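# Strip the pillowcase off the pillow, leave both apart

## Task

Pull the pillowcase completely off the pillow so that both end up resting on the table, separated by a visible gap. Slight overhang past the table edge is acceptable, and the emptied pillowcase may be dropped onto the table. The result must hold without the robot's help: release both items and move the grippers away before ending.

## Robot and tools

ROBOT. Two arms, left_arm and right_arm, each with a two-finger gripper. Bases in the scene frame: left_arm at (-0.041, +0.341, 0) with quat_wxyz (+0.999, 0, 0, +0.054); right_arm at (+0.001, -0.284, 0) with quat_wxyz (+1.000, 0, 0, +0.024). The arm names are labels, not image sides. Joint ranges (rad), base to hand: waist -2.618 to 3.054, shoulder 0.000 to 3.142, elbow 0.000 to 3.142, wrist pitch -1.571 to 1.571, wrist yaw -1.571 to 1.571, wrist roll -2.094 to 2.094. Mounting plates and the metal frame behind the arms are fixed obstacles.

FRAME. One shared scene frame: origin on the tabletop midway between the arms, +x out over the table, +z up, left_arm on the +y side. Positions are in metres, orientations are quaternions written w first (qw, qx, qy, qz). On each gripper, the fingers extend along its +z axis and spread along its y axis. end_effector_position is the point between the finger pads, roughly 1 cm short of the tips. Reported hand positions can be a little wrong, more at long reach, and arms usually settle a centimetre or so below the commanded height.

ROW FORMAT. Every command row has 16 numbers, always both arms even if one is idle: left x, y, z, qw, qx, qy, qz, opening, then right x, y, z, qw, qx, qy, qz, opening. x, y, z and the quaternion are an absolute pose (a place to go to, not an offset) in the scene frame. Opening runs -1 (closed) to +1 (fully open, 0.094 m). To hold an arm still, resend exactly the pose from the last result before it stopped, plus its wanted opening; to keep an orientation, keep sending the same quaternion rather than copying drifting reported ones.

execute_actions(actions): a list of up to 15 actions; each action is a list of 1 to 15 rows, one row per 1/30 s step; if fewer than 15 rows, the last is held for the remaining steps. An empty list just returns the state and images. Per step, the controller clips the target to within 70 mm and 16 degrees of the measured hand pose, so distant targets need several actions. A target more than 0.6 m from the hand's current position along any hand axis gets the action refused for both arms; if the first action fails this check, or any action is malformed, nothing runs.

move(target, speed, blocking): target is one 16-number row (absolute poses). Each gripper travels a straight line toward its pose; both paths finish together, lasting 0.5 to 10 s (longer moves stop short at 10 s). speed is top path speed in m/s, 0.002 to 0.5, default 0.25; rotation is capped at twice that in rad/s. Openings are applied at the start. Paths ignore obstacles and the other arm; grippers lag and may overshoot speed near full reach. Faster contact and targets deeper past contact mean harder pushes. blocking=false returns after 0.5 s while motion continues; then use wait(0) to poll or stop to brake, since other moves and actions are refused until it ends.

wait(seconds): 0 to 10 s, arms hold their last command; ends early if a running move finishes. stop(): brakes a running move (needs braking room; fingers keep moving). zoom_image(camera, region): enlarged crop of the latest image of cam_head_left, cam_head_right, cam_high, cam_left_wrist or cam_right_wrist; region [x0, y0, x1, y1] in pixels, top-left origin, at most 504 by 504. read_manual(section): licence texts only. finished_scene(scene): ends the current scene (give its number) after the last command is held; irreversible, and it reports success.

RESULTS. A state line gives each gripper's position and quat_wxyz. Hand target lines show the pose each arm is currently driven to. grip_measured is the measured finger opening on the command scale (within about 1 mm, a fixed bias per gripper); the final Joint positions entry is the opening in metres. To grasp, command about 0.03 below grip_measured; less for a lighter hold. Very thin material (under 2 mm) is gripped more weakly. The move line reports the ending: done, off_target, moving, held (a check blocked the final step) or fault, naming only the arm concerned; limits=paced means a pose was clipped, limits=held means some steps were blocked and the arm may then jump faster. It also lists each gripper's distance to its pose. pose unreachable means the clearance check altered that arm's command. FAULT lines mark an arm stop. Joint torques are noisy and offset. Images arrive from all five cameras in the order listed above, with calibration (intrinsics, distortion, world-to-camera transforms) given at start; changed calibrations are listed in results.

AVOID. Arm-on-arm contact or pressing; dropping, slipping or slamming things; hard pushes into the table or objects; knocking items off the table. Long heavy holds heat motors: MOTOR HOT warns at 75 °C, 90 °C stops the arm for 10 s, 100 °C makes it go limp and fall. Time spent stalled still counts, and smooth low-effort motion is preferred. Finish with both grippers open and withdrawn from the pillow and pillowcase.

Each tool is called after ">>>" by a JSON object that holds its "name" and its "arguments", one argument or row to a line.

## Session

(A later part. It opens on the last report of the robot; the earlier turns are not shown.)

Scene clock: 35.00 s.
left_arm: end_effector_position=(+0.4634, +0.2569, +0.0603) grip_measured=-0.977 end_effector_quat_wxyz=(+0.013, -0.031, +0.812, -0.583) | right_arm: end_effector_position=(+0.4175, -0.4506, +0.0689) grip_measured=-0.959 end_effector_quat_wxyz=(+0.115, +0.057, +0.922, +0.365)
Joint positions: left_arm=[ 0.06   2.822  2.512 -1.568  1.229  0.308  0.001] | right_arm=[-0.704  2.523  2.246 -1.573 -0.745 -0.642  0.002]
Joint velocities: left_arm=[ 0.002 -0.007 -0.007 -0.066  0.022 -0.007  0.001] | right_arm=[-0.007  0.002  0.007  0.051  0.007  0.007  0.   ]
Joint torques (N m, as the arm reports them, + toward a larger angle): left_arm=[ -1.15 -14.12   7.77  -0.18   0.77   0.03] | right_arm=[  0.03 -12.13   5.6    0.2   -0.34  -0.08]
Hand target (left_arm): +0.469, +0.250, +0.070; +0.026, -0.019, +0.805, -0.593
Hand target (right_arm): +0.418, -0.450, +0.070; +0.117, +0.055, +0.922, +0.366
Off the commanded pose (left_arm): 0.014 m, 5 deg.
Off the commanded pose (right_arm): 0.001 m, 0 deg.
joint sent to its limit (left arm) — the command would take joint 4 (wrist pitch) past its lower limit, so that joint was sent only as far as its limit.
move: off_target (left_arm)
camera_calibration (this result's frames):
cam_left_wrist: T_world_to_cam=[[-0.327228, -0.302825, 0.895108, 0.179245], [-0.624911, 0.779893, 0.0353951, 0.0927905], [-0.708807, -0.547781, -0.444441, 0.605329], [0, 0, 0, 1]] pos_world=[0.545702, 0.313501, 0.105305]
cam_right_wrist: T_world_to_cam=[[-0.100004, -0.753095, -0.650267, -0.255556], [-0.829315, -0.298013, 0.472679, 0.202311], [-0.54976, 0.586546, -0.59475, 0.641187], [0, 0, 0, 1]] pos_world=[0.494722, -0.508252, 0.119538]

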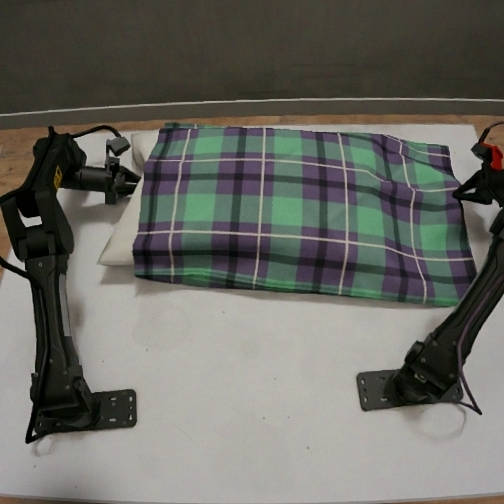

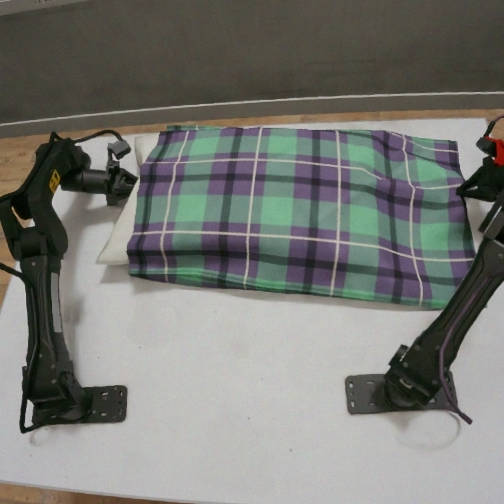

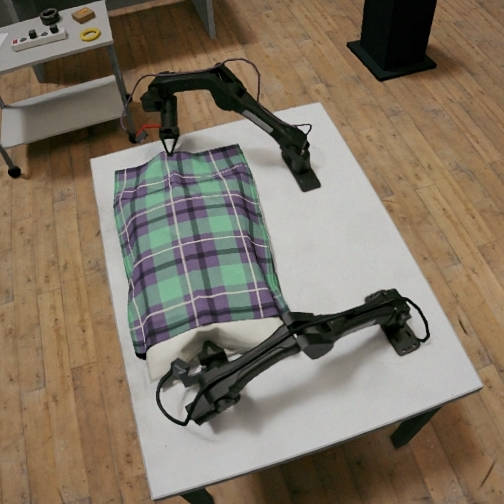

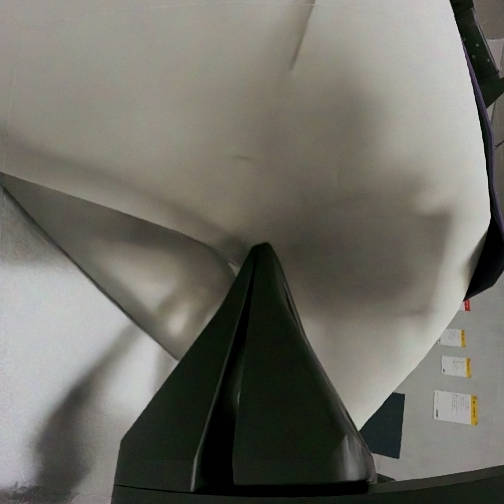

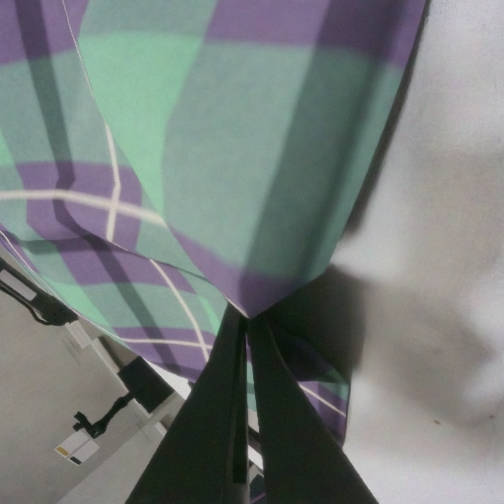

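>>> {"name": "move", "arguments": {
  "target": [0.40,0.38,0.15,0,0,0.85,-0.52,0.2,0.418,-0.45,0.07,0.117,0.055,0.921,0.366,-1],
  "speed": 0.2
}}

>>> {"name": "move", "arguments": {
  "target": [0.22,0.34,0.10,0.299,0.641,0.641,0.299,0.2,0.418,-0.45,0.07,0.117,0.055,0.921,0.366,-1],
  "speed": 0.25
}}

Scene clock: 38.13 s.
left_arm: end_effector_position=(+0.4044, +0.3847, +0.1453) grip_measured=+0.197 end_effector_quat_wxyz=(+0.103, -0.074, +0.868, -0.481) | right_arm: end_effector_position=(+0.4174, -0.4508, +0.0688) grip_measured=-0.959 end_effector_quat_wxyz=(+0.114, +0.058, +0.922, +0.365)
Joint positions: left_arm=[ 0.333  2.361  2.125 -1.57   1.011  0.402  0.056] | right_arm=[-0.704  2.523  2.246 -1.573 -0.743 -0.641  0.002]
Joint velocities: left_arm=[ 0.002 -0.012  0.007 -0.066  0.051  0.007  0.   ] | right_arm=[-0.012  0.007 -0.002 -0.022  0.007 -0.007 -0.   ]
Joint torques (N m, as the arm reports them, + toward a larger angle): left_arm=[ -0.34 -14.09   3.52  -0.1    0.55   0.14] | right_arm=[  0.05 -12.09   5.66   0.19  -0.34  -0.09]
Hand target (left_arm): +0.402, +0.381, +0.150; +0.108, -0.066, +0.867, -0.483
Hand target (right_arm): +0.418, -0.450, +0.070; +0.117, +0.055, +0.922, +0.366
Off the commanded pose (left_arm): 0.008 m, 15 deg.
Off the commanded pose (right_arm): 0.002 m, 1 deg.
joint sent to its limit (left arm) — the command would take joint 4 (wrist pitch) past its lower limit, so that joint was sent only as far as its limit.
move: off_target (left_arm)
camera_calibration (this result's frames):
cam_left_wrist: T_world_to_cam=[[-0.326239, -0.557771, 0.76319, 0.239365], [-0.756879, 0.637809, 0.142595, 0.0456662], [-0.566305, -0.531123, -0.630244, 0.634244], [0, 0, 0, 1]] pos_world=[0.471829, 0.441246, 0.210535]
cam_right_wrist: T_world_to_cam=[[-0.101737, -0.753533, -0.64949, -0.255311], [-0.828609, -0.2971, 0.474487, 0.202214], [-0.550506, 0.586447, -0.594158, 0.641293], [0, 0, 0, 1]] pos_world=[0.494617, -0.508391, 0.119259]

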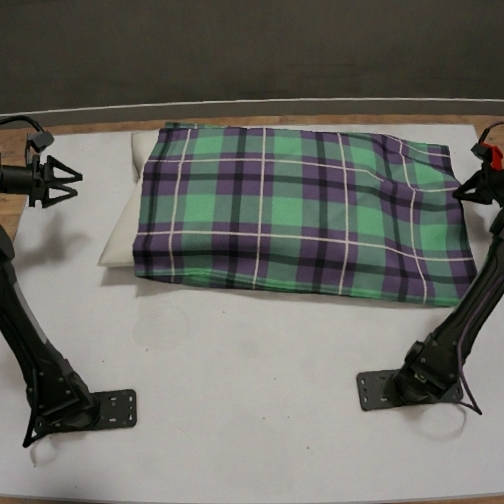

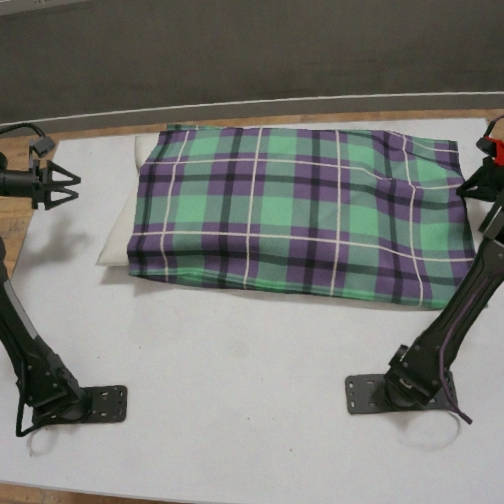

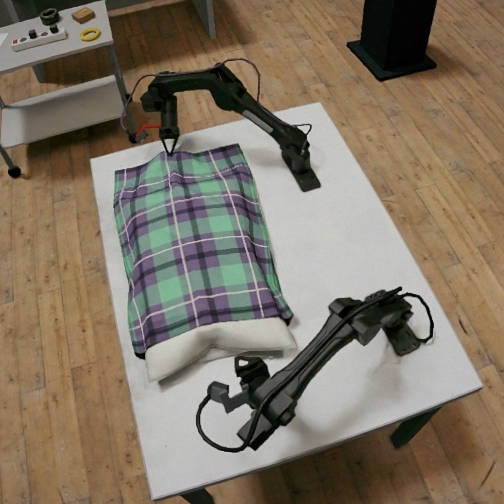

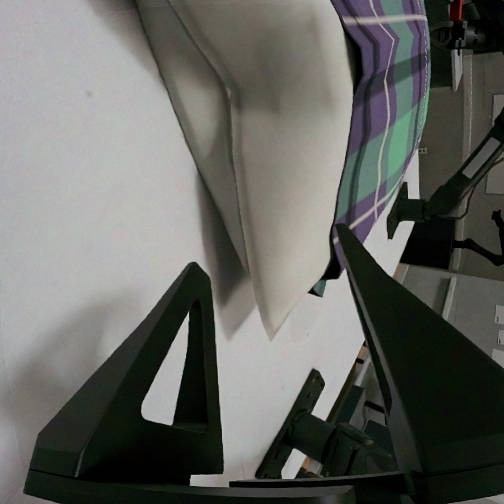

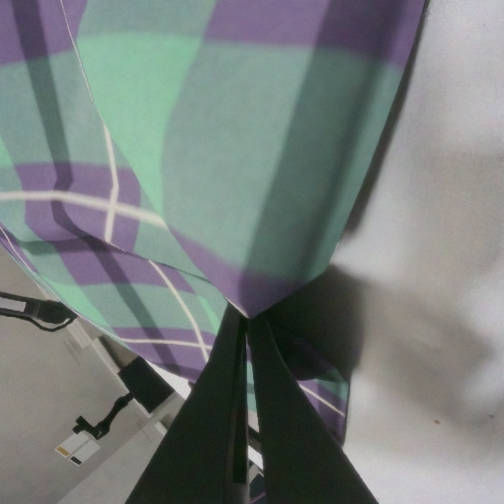

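Scene clock: 43.33 s.
left_arm: end_effector_position=(+0.2205, +0.3421, +0.1039) grip_measured=+0.197 end_effector_quat_wxyz=(+0.302, +0.637, +0.646, +0.293) | right_arm: end_effector_position=(+0.4172, -0.4509, +0.0686) grip_measured=-0.959 end_effector_quat_wxyz=(+0.113, +0.058, +0.922, +0.364)
Joint positions: left_arm=[-0.095  0.716  0.368 -0.355  0.017  1.564  0.056] | right_arm=[-0.704  2.523  2.246 -1.573 -0.742 -0.639  0.002]
Joint velocities: left_arm=[-0.017 -0.002  0.007  0.037  0.037 -0.11  -0.   ] | right_arm=[ 0.002  0.012 -0.007 -0.081  0.007 -0.081  0.001]
Joint torques (N m, as the arm reports them, + toward a larger angle): left_arm=[-0.82 -1.9   4.89  1.5  -0.02  0.01] | right_arm=[  0.   -12.13   5.55   0.19  -0.36  -0.12]
Hand target (left_arm): +0.220, +0.341, +0.104; +0.307, +0.638, +0.640, +0.299
Hand target (right_arm): +0.418, -0.450, +0.070; +0.117, +0.055, +0.922, +0.366
Off the commanded pose (left_arm): 0.004 m, 1 deg.
Off the commanded pose (right_arm): 0.002 m, 1 deg.
move: done
camera_calibration (this result's frames):
cam_left_wrist: T_world_to_cam=[[-0.619554, 0.345175, -0.704987, 0.0955464], [-0.449092, 0.580741, 0.679011, -0.164536], [0.643793, 0.737288, -0.204785, -0.263568], [0, 0, 0, 1]] pos_world=[0.154988, 0.256898, 0.125106]
cam_right_wrist: T_world_to_cam=[[-0.103469, -0.75397, -0.648709, -0.255067], [-0.827901, -0.296184, 0.476293, 0.202119], [-0.551248, 0.586348, -0.593566, 0.641398], [0, 0, 0, 1]] pos_world=[0.494513, -0.508531, 0.11898]

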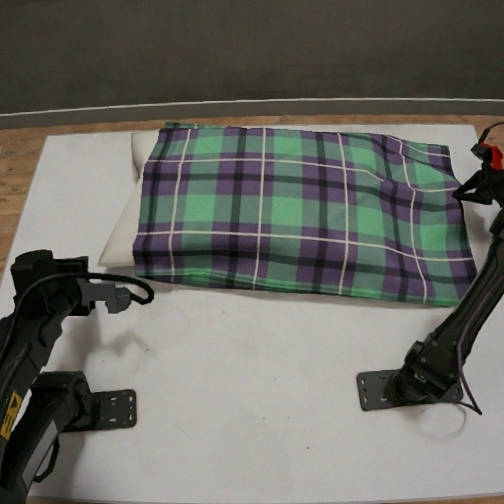

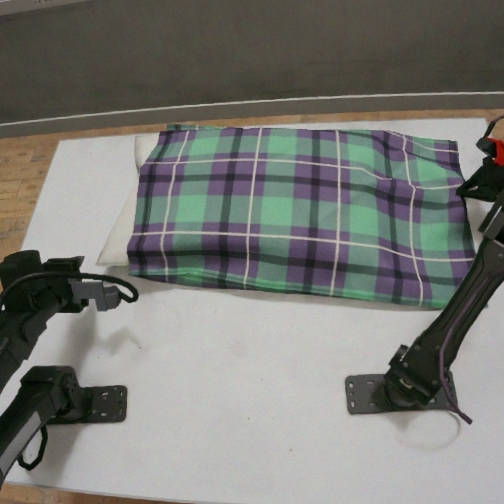

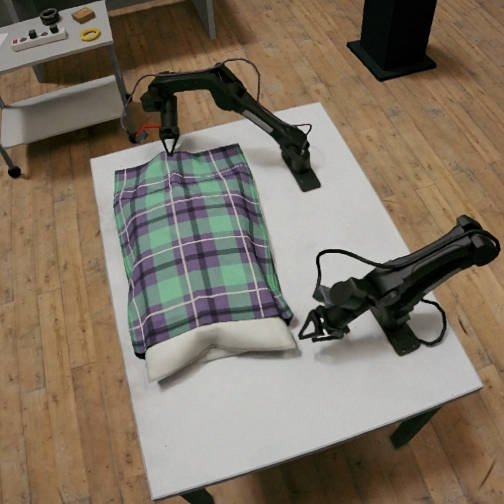

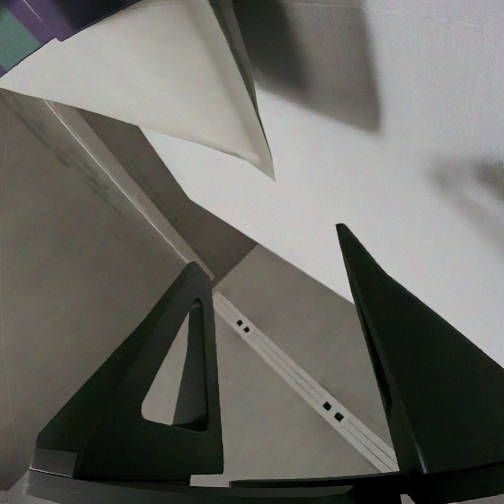

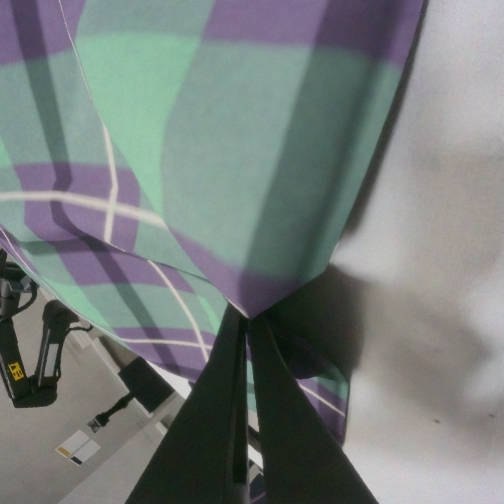

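>>> {"name": "move", "arguments": {
  "target": [0.22,0.30,0.085,0.38,0.596,0.596,0.38,0.2,0.418,-0.45,0.07,0.117,0.055,0.921,0.366,-1],
  "speed": 0.1
}}

>>> {"name": "move", "arguments": {
  "target": [0.285,0.30,0.06,0.38,0.596,0.596,0.38,0.2,0.418,-0.45,0.07,0.117,0.055,0.921,0.366,-1],
  "speed": 0.06
}}

Scene clock: 46.83 s.
left_arm: end_effector_position=(+0.2205, +0.2990, +0.0896) grip_measured=+0.197 end_effector_quat_wxyz=(+0.382, +0.600, +0.593, +0.379) | right_arm: end_effector_position=(+0.4171, -0.4510, +0.0685) grip_measured=-0.959 end_effector_quat_wxyz=(+0.113, +0.059, +0.923, +0.364)
Joint positions: left_arm=[-0.499  0.603  0.073  0.065 -0.344  1.405  0.056] | right_arm=[-0.704  2.523  2.246 -1.573 -0.741 -0.638  0.002]
Joint velocities: left_arm=[-0.017 -0.007  0.012 -0.007 -0.051  0.066  0.   ] | right_arm=[-0.002 -0.012 -0.002  0.022 -0.022 -0.007  0.   ]
Joint torques (N m, as the arm reports them, + toward a larger angle): left_arm=[-0.88  0.87  4.9   1.68 -0.14 -0.1 ] | right_arm=[  0.04 -12.13   5.6    0.18  -0.36  -0.11]
Hand target (left_arm): +0.219, +0.299, +0.085; +0.382, +0.597, +0.596, +0.378
Hand target (right_arm): +0.418, -0.450, +0.070; +0.117, +0.055, +0.922, +0.366
Off the commanded pose (left_arm): 0.005 m, 1 deg.
Off the commanded pose (right_arm): 0.002 m, 1 deg.
move: done
camera_calibration (this result's frames):
cam_left_wrist: T_world_to_cam=[[-0.406615, 0.365548, -0.837281, 0.0591085], [-0.606215, 0.577685, 0.546612, -0.0823851], [0.683497, 0.729832, -0.0132948, -0.258413], [0, 0, 0, 1]] pos_world=[0.150716, 0.214584, 0.0910875]
cam_right_wrist: T_world_to_cam=[[-0.104767, -0.754297, -0.64812, -0.254884], [-0.827367, -0.295495, 0.477646, 0.202049], [-0.551803, 0.586275, -0.593123, 0.641477], [0, 0, 0, 1]] pos_world=[0.494434, -0.508636, 0.118771]

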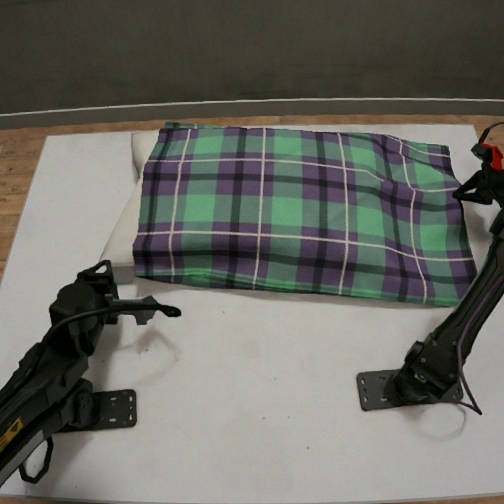

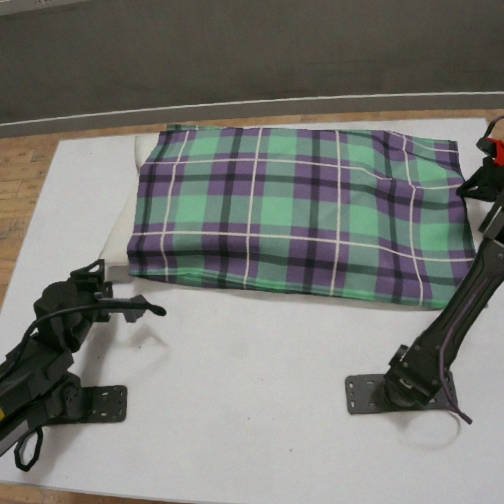

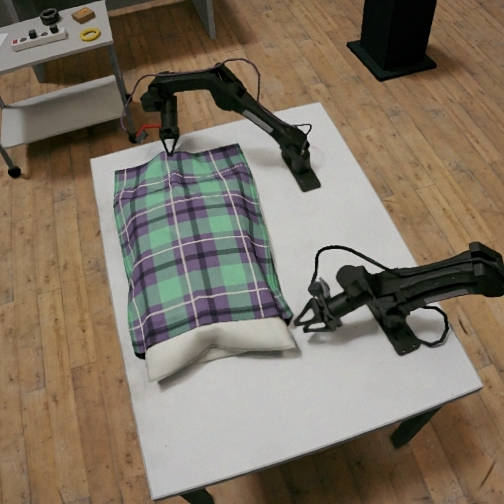

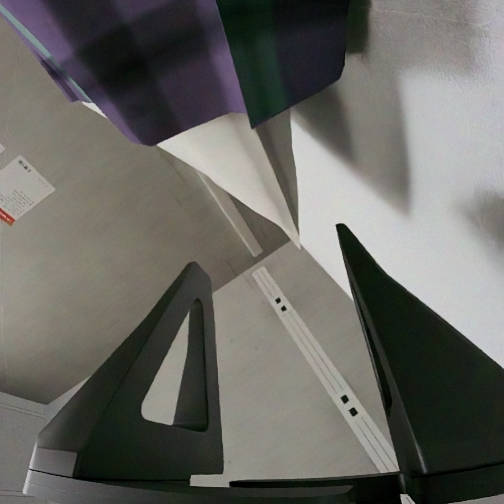

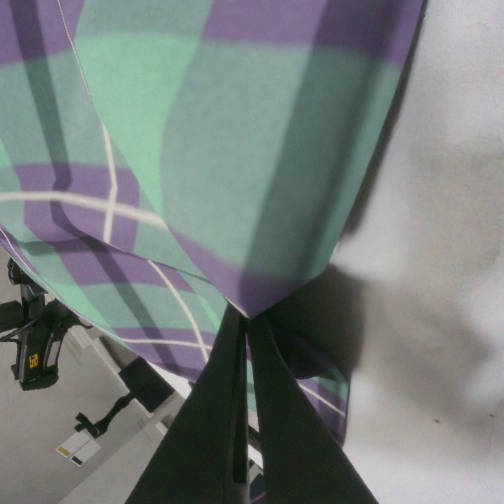

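Scene clock: 48.67 s.
left_arm: end_effector_position=(+0.2761, +0.3013, +0.0492) grip_measured=+0.198 end_effector_quat_wxyz=(+0.367, +0.603, +0.599, +0.377) | right_arm: end_effector_position=(+0.4171, -0.4510, +0.0684) grip_measured=-0.959 end_effector_quat_wxyz=(+0.112, +0.059, +0.923, +0.364)
Joint positions: left_arm=[-0.368  1.385  0.109  0.798 -0.241  1.465  0.056] | right_arm=[-0.704  2.523  2.246 -1.573 -0.74  -0.638  0.002]
Joint velocities: left_arm=[-0.002  0.007  0.012 -0.007 -0.037 -0.037 -0.001] | right_arm=[-0.007 -0.002 -0.002 -0.037 -0.022  0.022  0.   ]
Joint torques (N m, as the arm reports them, + toward a larger angle): left_arm=[ 0.81 -1.7   6.19  1.68  0.08  0.  ] | right_arm=[  0.06 -12.11   5.59   0.18  -0.38  -0.13]
Hand target (left_arm): +0.286, +0.299, +0.058; +0.380, +0.596, +0.596, +0.381
Hand target (right_arm): +0.418, -0.450, +0.070; +0.117, +0.055, +0.921, +0.366
Off the commanded pose (left_arm): 0.014 m, 2 deg.
Off the commanded pose (right_arm): 0.002 m, 1 deg.
move: off_target (left_arm)
camera_calibration (this result's frames):
cam_left_wrist: T_world_to_cam=[[-0.434118, 0.371021, -0.820905, 0.0522238], [-0.598525, 0.562262, 0.57064, -0.026595], [0.673283, 0.739057, -0.0220227, -0.298185], [0, 0, 0, 1]] pos_world=[0.207516, 0.215953, 0.0514801]
cam_right_wrist: T_world_to_cam=[[-0.105567, -0.754315, -0.647969, -0.254626], [-0.827149, -0.295087, 0.478276, 0.202076], [-0.551978, 0.586457, -0.59278, 0.641579], [0, 0, 0, 1]] pos_world=[0.494405, -0.508697, 0.118677]

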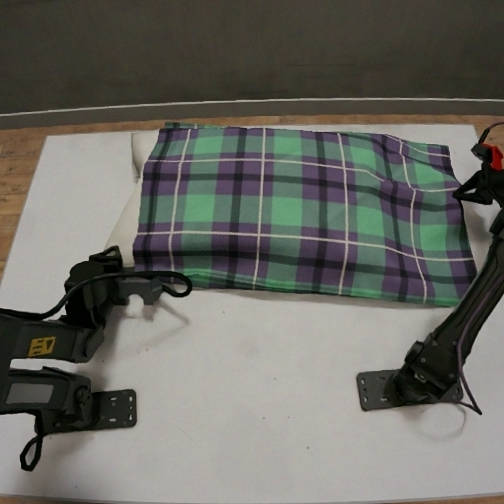

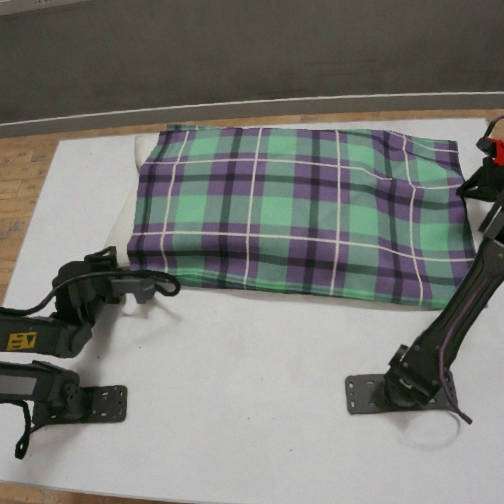

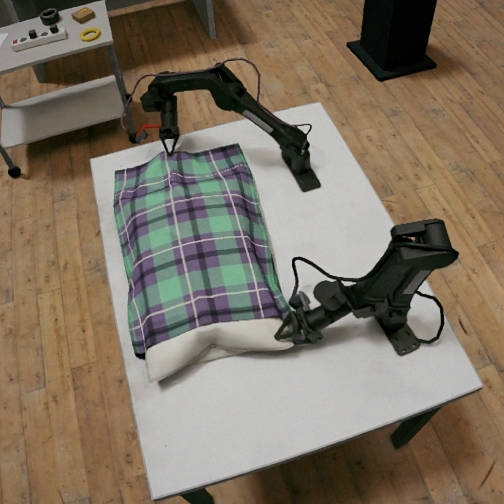

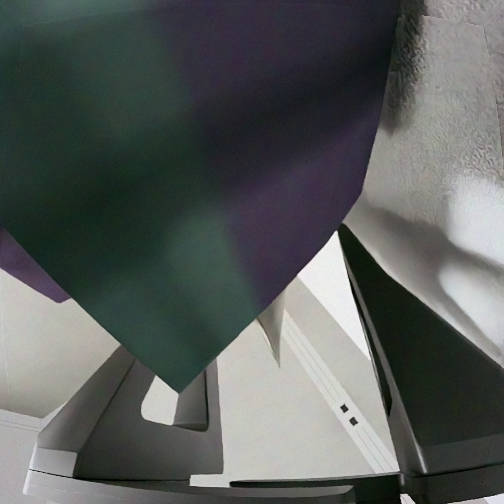

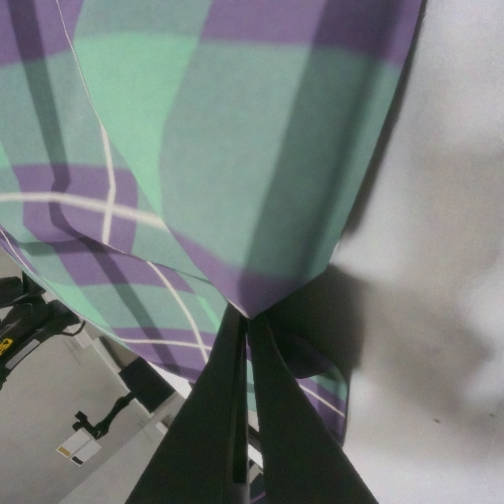

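>>> {"name": "move", "arguments": {
  "target": [0.285,0.30,0.06,0.38,0.596,0.596,0.38,-1,0.418,-0.45,0.07,0.117,0.055,0.921,0.366,-1],
  "speed": 0.06
}}

>>> {"name": "move", "arguments": {
  "target": [0.30,0.42,0.07,0.38,0.596,0.596,0.38,-1,0.418,-0.45,0.07,0.117,0.055,0.921,0.366,-1],
  "speed": 0.08
}}

Scene clock: 50.40 s.
left_arm: end_effector_position=(+0.2773, +0.2990, +0.0516) grip_measured=-0.948 end_effector_quat_wxyz=(+0.374, +0.604, +0.595, +0.376) | right_arm: end_effector_position=(+0.4170, -0.4511, +0.0684) grip_measured=-0.959 end_effector_quat_wxyz=(+0.112, +0.060, +0.923, +0.364)
Joint positions: left_arm=[-0.368  1.386  0.109  0.811 -0.229  1.468  0.002] | right_arm=[-0.704  2.523  2.246 -1.573 -0.74  -0.637  0.002]
Joint velocities: left_arm=[-0.007  0.027 -0.017 -0.066 -0.066 -0.007 -0.   ] | right_arm=[-0.002 -0.012  0.002 -0.022 -0.022  0.007 -0.001]
Joint torques (N m, as the arm reports them, + toward a larger angle): left_arm=[ 1.06 -4.11  5.97  1.39 -0.01 -0.02] | right_arm=[  0.07 -12.15   5.57   0.18  -0.36  -0.14]
Hand target (left_arm): +0.285, +0.300, +0.060; +0.380, +0.596, +0.596, +0.380
Hand target (right_arm): +0.418, -0.450, +0.070; +0.117, +0.055, +0.922, +0.366
Off the commanded pose (left_arm): 0.011 m, 1 deg.
Off the commanded pose (right_arm): 0.002 m, 1 deg.
move: off_target (left_arm)
camera_calibration (this result's frames):
cam_left_wrist: T_world_to_cam=[[-0.421217, 0.371489, -0.827389, 0.0522268], [-0.597893, 0.572237, 0.56131, -0.0285733], [0.681983, 0.731123, -0.0189256, -0.297399], [0, 0, 0, 1]] pos_world=[0.207736, 0.214384, 0.0536219]
cam_right_wrist: T_world_to_cam=[[-0.106366, -0.754334, -0.647817, -0.254368], [-0.82693, -0.294679, 0.478906, 0.202104], [-0.552153, 0.586639, -0.592437, 0.64168], [0, 0, 0, 1]] pos_world=[0.494375, -0.508757, 0.118582]

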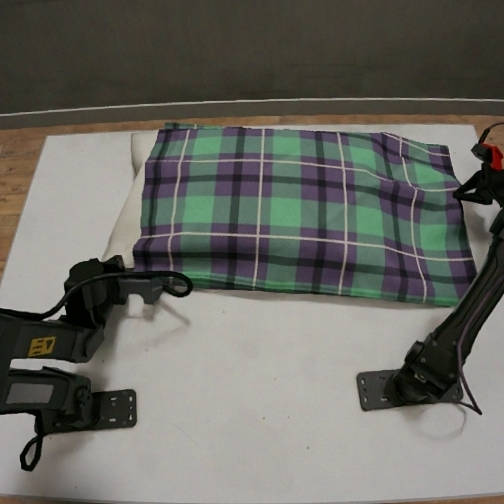

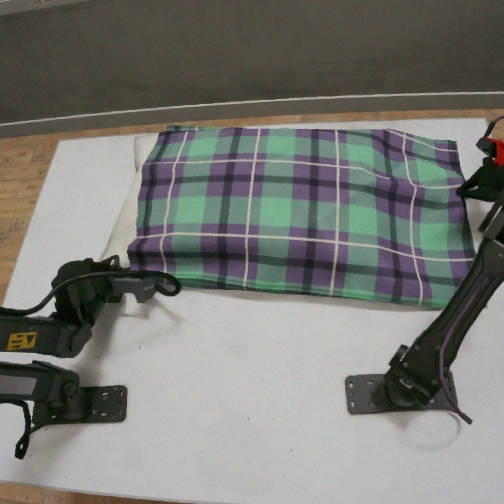

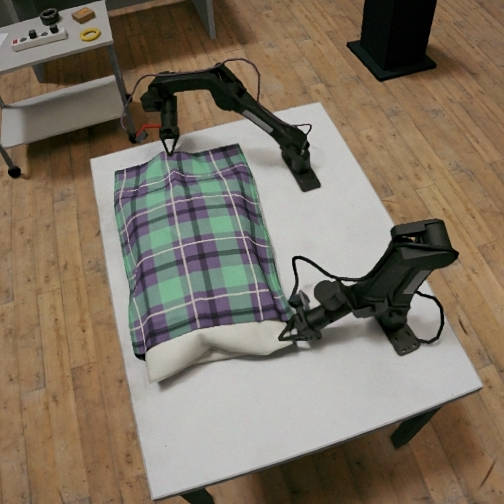

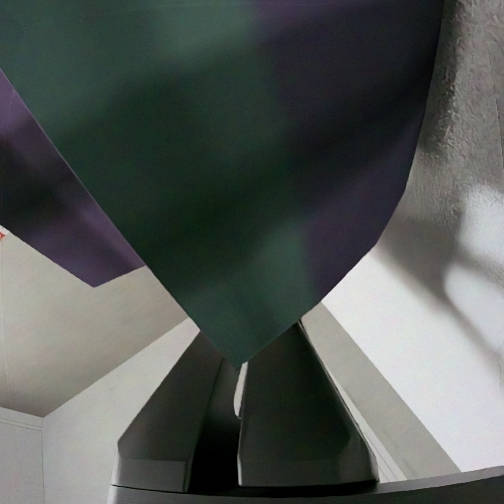

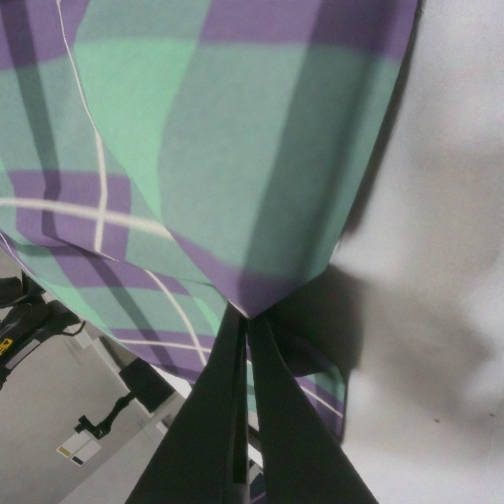

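Scene clock: 52.30 s.
left_arm: end_effector_position=(+0.2933, +0.4037, +0.0653) grip_measured=-0.948 end_effector_quat_wxyz=(+0.396, +0.611, +0.583, +0.361) | right_arm: end_effector_position=(+0.4169, -0.4511, +0.0682) grip_measured=-0.959 end_effector_quat_wxyz=(+0.112, +0.060, +0.923, +0.364)
Joint positions: left_arm=[0.293 1.419 0.226 0.707 0.424 1.762 0.002] | right_arm=[-0.704  2.523  2.246 -1.573 -0.739 -0.636  0.002]
Joint velocities: left_arm=[ 0.002  0.002 -0.012  0.007  0.095 -0.007 -0.   ] | right_arm=[-0.002 -0.002  0.007  0.007 -0.007  0.007 -0.   ]
Joint torques (N m, as the arm reports them, + toward a larger angle): left_arm=[ 1.94 -2.66  6.78  1.49 -0.3  -0.01] | right_arm=[  0.05 -12.13   5.57   0.18  -0.38  -0.15]
Hand target (left_arm): +0.300, +0.422, +0.071; +0.379, +0.597, +0.595, +0.382
Hand target (right_arm): +0.418, -0.450, +0.070; +0.117, +0.055, +0.922, +0.366
Off the commanded pose (left_arm): 0.018 m, 4 deg.
Off the commanded pose (right_arm): 0.002 m, 1 deg.
move: off_target (left_arm)
camera_calibration (this result's frames):
cam_left_wrist: T_world_to_cam=[[-0.39234, 0.366961, -0.84345, 0.0258077], [-0.573519, 0.619307, 0.536222, -0.111133], [0.719128, 0.694117, -0.0325197, -0.379681], [0, 0, 0, 1]] pos_world=[0.219428, 0.322898, 0.0690123]
cam_right_wrist: T_world_to_cam=[[-0.107297, -0.75475, -0.647178, -0.254383], [-0.826434, -0.294165, 0.480076, 0.201983], [-0.552715, 0.586361, -0.592188, 0.641683], [0, 0, 0, 1]] pos_world=[0.494299, -0.508837, 0.118399]

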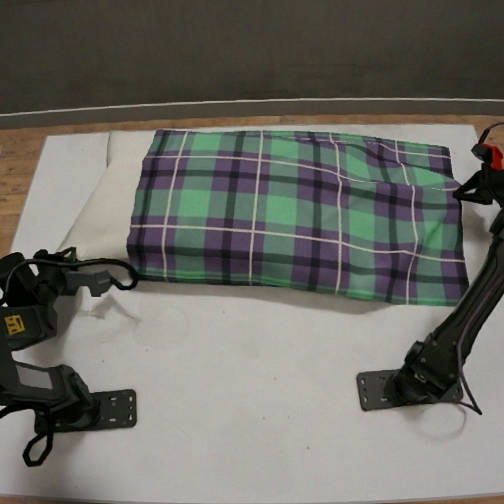

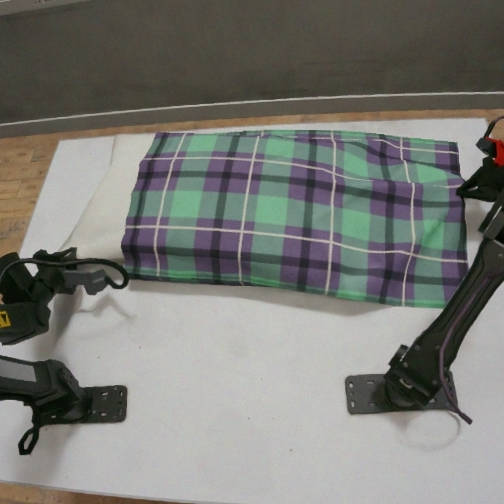

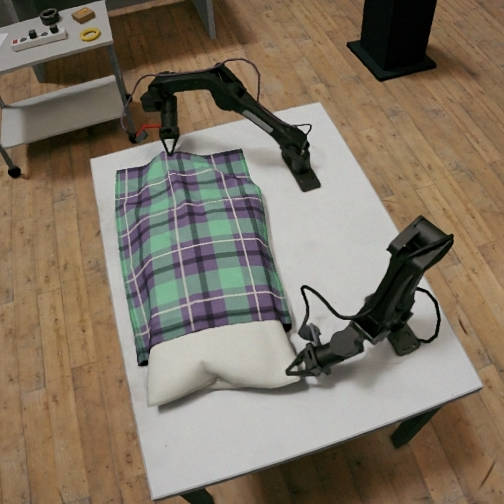

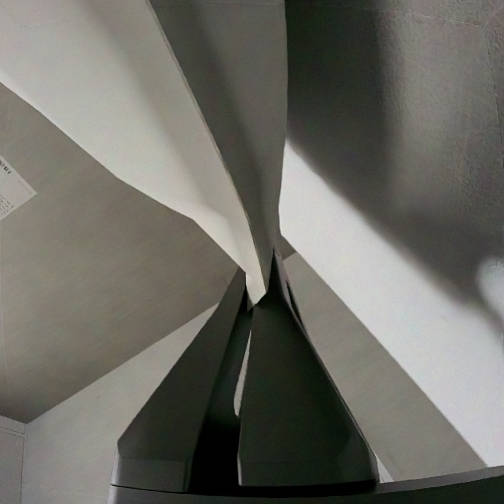

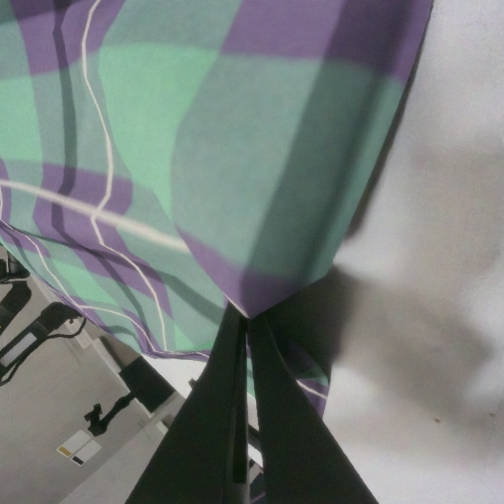

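>>> {"name": "move", "arguments": {
  "target": [0.30,0.56,0.07,0.38,0.596,0.596,0.38,-1,0.40,-0.55,0.25,0.25,0.15,0.92,0.27,-1],
  "speed": 0.1
}}

>>> {"name": "move", "arguments": {
  "target": [0.30,0.55,0.07,0.38,0.596,0.596,0.38,-1,0.33,-0.63,0.47,0.5,0.38,0.73,0.25,-1],
  "speed": 0.12
}}

Scene clock: 55.60 s.
left_arm: end_effector_position=(+0.2977, +0.5430, +0.0642) grip_measured=-0.948 end_effector_quat_wxyz=(+0.394, +0.604, +0.590, +0.364) | right_arm: end_effector_position=(+0.4014, -0.5449, +0.2261) grip_measured=-0.959 end_effector_quat_wxyz=(+0.282, +0.175, +0.911, +0.245)
Joint positions: left_arm=[0.76  1.728 0.595 0.476 0.803 2.051 0.002] | right_arm=[-0.883  2.292  2.488 -1.571 -0.745 -0.381  0.002]
Joint velocities: left_arm=[-0.002  0.017 -0.022  0.007  0.051  0.022 -0.001] | right_arm=[ 0.002 -0.007 -0.007  0.007  0.007  0.022 -0.001]
Joint torques (N m, as the arm reports them, + toward a larger angle): left_arm=[ 1.6  -5.78  6.94  1.31  0.04  0.  ] | right_arm=[ -1.13 -12.57   8.61   1.05  -0.48   0.  ]
Hand target (left_arm): +0.300, +0.561, +0.070; +0.379, +0.597, +0.596, +0.381
Hand target (right_arm): +0.398, -0.547, +0.250; +0.310, +0.169, +0.906, +0.235
Off the commanded pose (left_arm): 0.018 m, 3 deg.
Off the commanded pose (right_arm): 0.024 m, 6 deg.
joint sent to its limit (right arm) — the command would take joint 4 (wrist pitch) past its lower limit, so that joint was sent only as far as its limit.
move: off_target (left_arm, right_arm)
camera_calibration (this result's frames):
cam_left_wrist: T_world_to_cam=[[-0.399588, 0.354683, -0.845298, -0.0155502], [-0.587387, 0.608875, 0.533149, -0.184299], [0.70378, 0.709557, -0.0349634, -0.483208], [0, 0, 0, 1]] pos_world=[0.225603, 0.460594, 0.0682196]
cam_right_wrist: T_world_to_cam=[[-0.267669, -0.808182, -0.52459, -0.217074], [-0.946803, 0.119672, 0.298734, 0.400628], [-0.178652, 0.576645, -0.797222, 0.672503], [0, 0, 0, 1]] pos_world=[0.441356, -0.611175, 0.302578]

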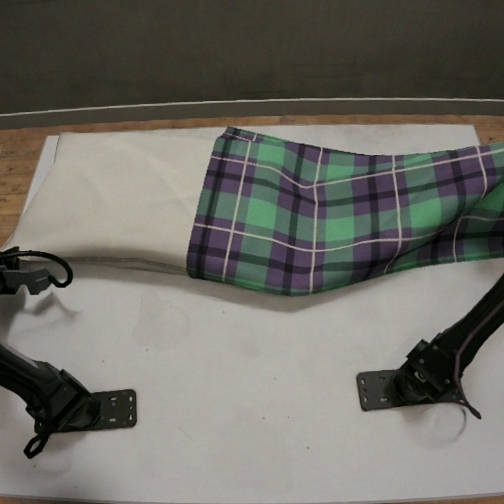

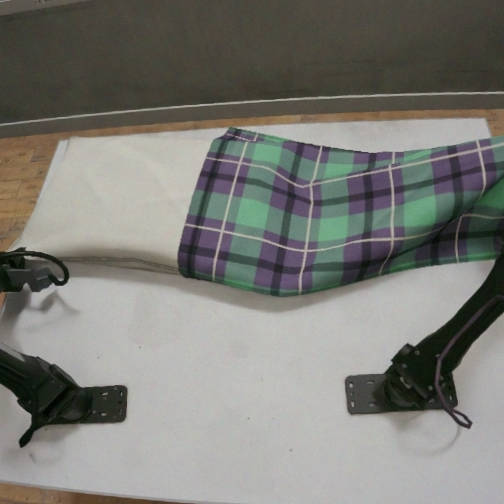

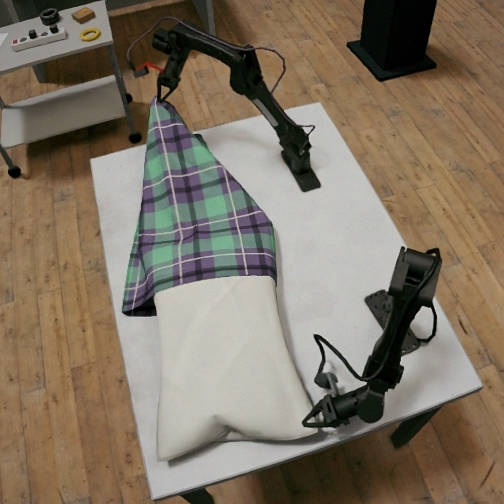

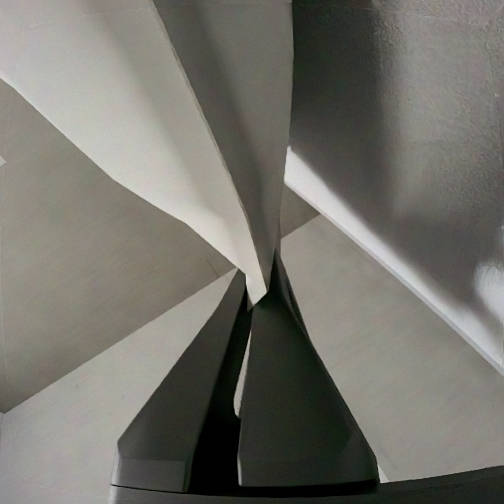

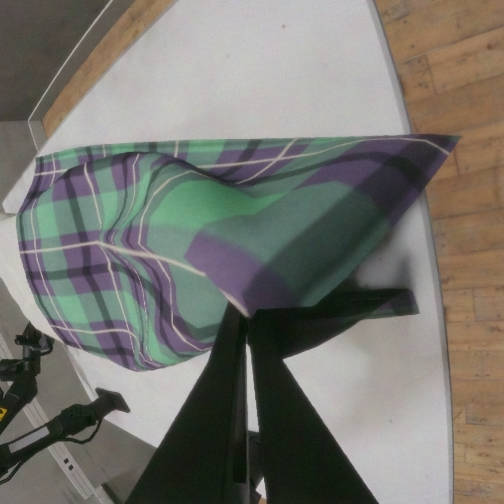

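Scene clock: 59.13 s.
left_arm: end_effector_position=(+0.2988, +0.5427, +0.0639) grip_measured=-0.948 end_effector_quat_wxyz=(+0.393, +0.602, +0.593, +0.363) | right_arm: end_effector_position=(+0.3338, -0.6358, +0.4414) grip_measured=-0.959 end_effector_quat_wxyz=(+0.523, +0.410, +0.704, +0.252)
Joint positions: left_arm=[0.754 1.728 0.595 0.478 0.794 2.04  0.002] | right_arm=[-1.169  2.16   2.844 -1.286 -0.955  0.466  0.002]
Joint velocities: left_arm=[-0.012 -0.012  0.012  0.022  0.022  0.051  0.   ] | right_arm=[ 0.007 -0.007 -0.007  0.154  0.037  0.022 -0.   ]
Joint torques (N m, as the arm reports them, + toward a larger angle): left_arm=[-0.16 -8.04  4.22  1.51 -0.06 -0.13] | right_arm=[ -0.51 -10.98   6.97   2.33  -0.44  -0.09]
Hand target (left_arm): +0.300, +0.550, +0.070; +0.381, +0.596, +0.596, +0.380
Hand target (right_arm): +0.328, -0.626, +0.468; +0.552, +0.380, +0.702, +0.240
Off the commanded pose (left_arm): 0.010 m, 3 deg.
Off the commanded pose (right_arm): 0.029 m, 5 deg.
elbow stopped short (right arm): the move would have taken joint 3 (elbow) straighter than the controller allows; a more bent joint 3 avoids this.
move: off_target (left_arm, right_arm)
camera_calibration (this result's frames):
cam_left_wrist: T_world_to_cam=[[-0.404393, 0.348971, -0.845391, -0.0107856], [-0.589269, 0.607495, 0.532646, -0.181961], [0.699449, 0.713561, -0.0400286, -0.484323], [0, 0, 0, 1]] pos_world=[0.227174, 0.459898, 0.0684159]
cam_right_wrist: T_world_to_cam=[[-0.379827, -0.47573, -0.793355, 0.171716], [-0.74781, 0.662743, -0.0393872, 0.71126], [0.544528, 0.578319, -0.607484, 0.560345], [0, 0, 0, 1]] pos_world=[0.291986, -0.71375, 0.504647]

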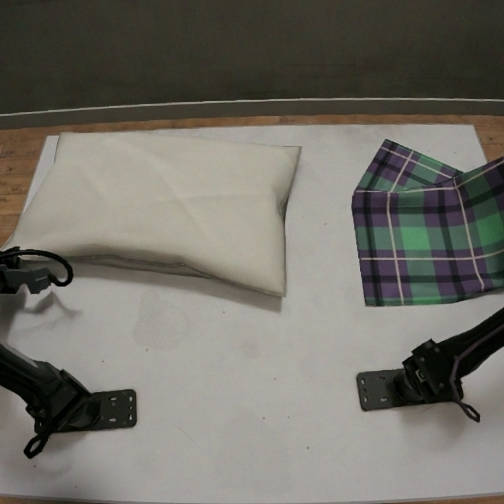

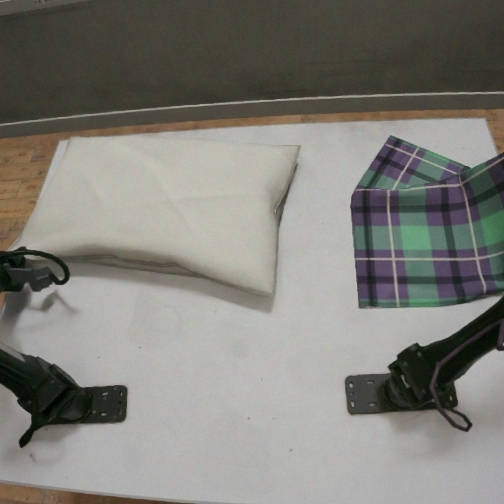

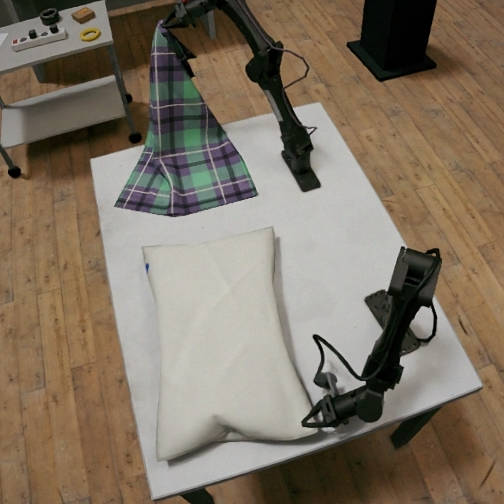

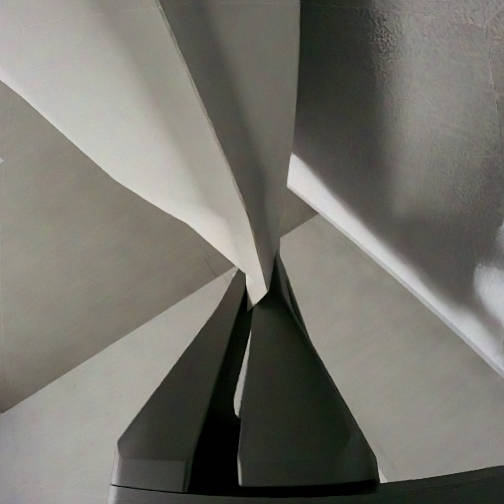

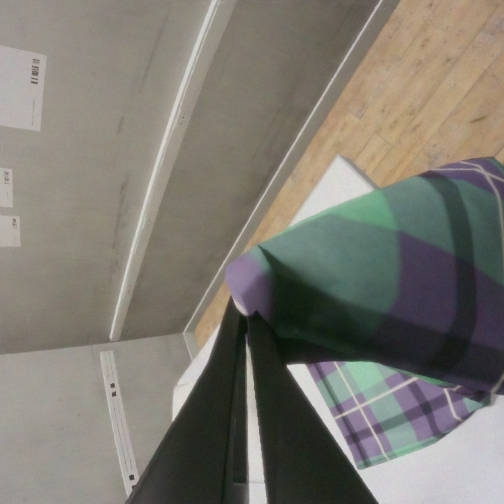

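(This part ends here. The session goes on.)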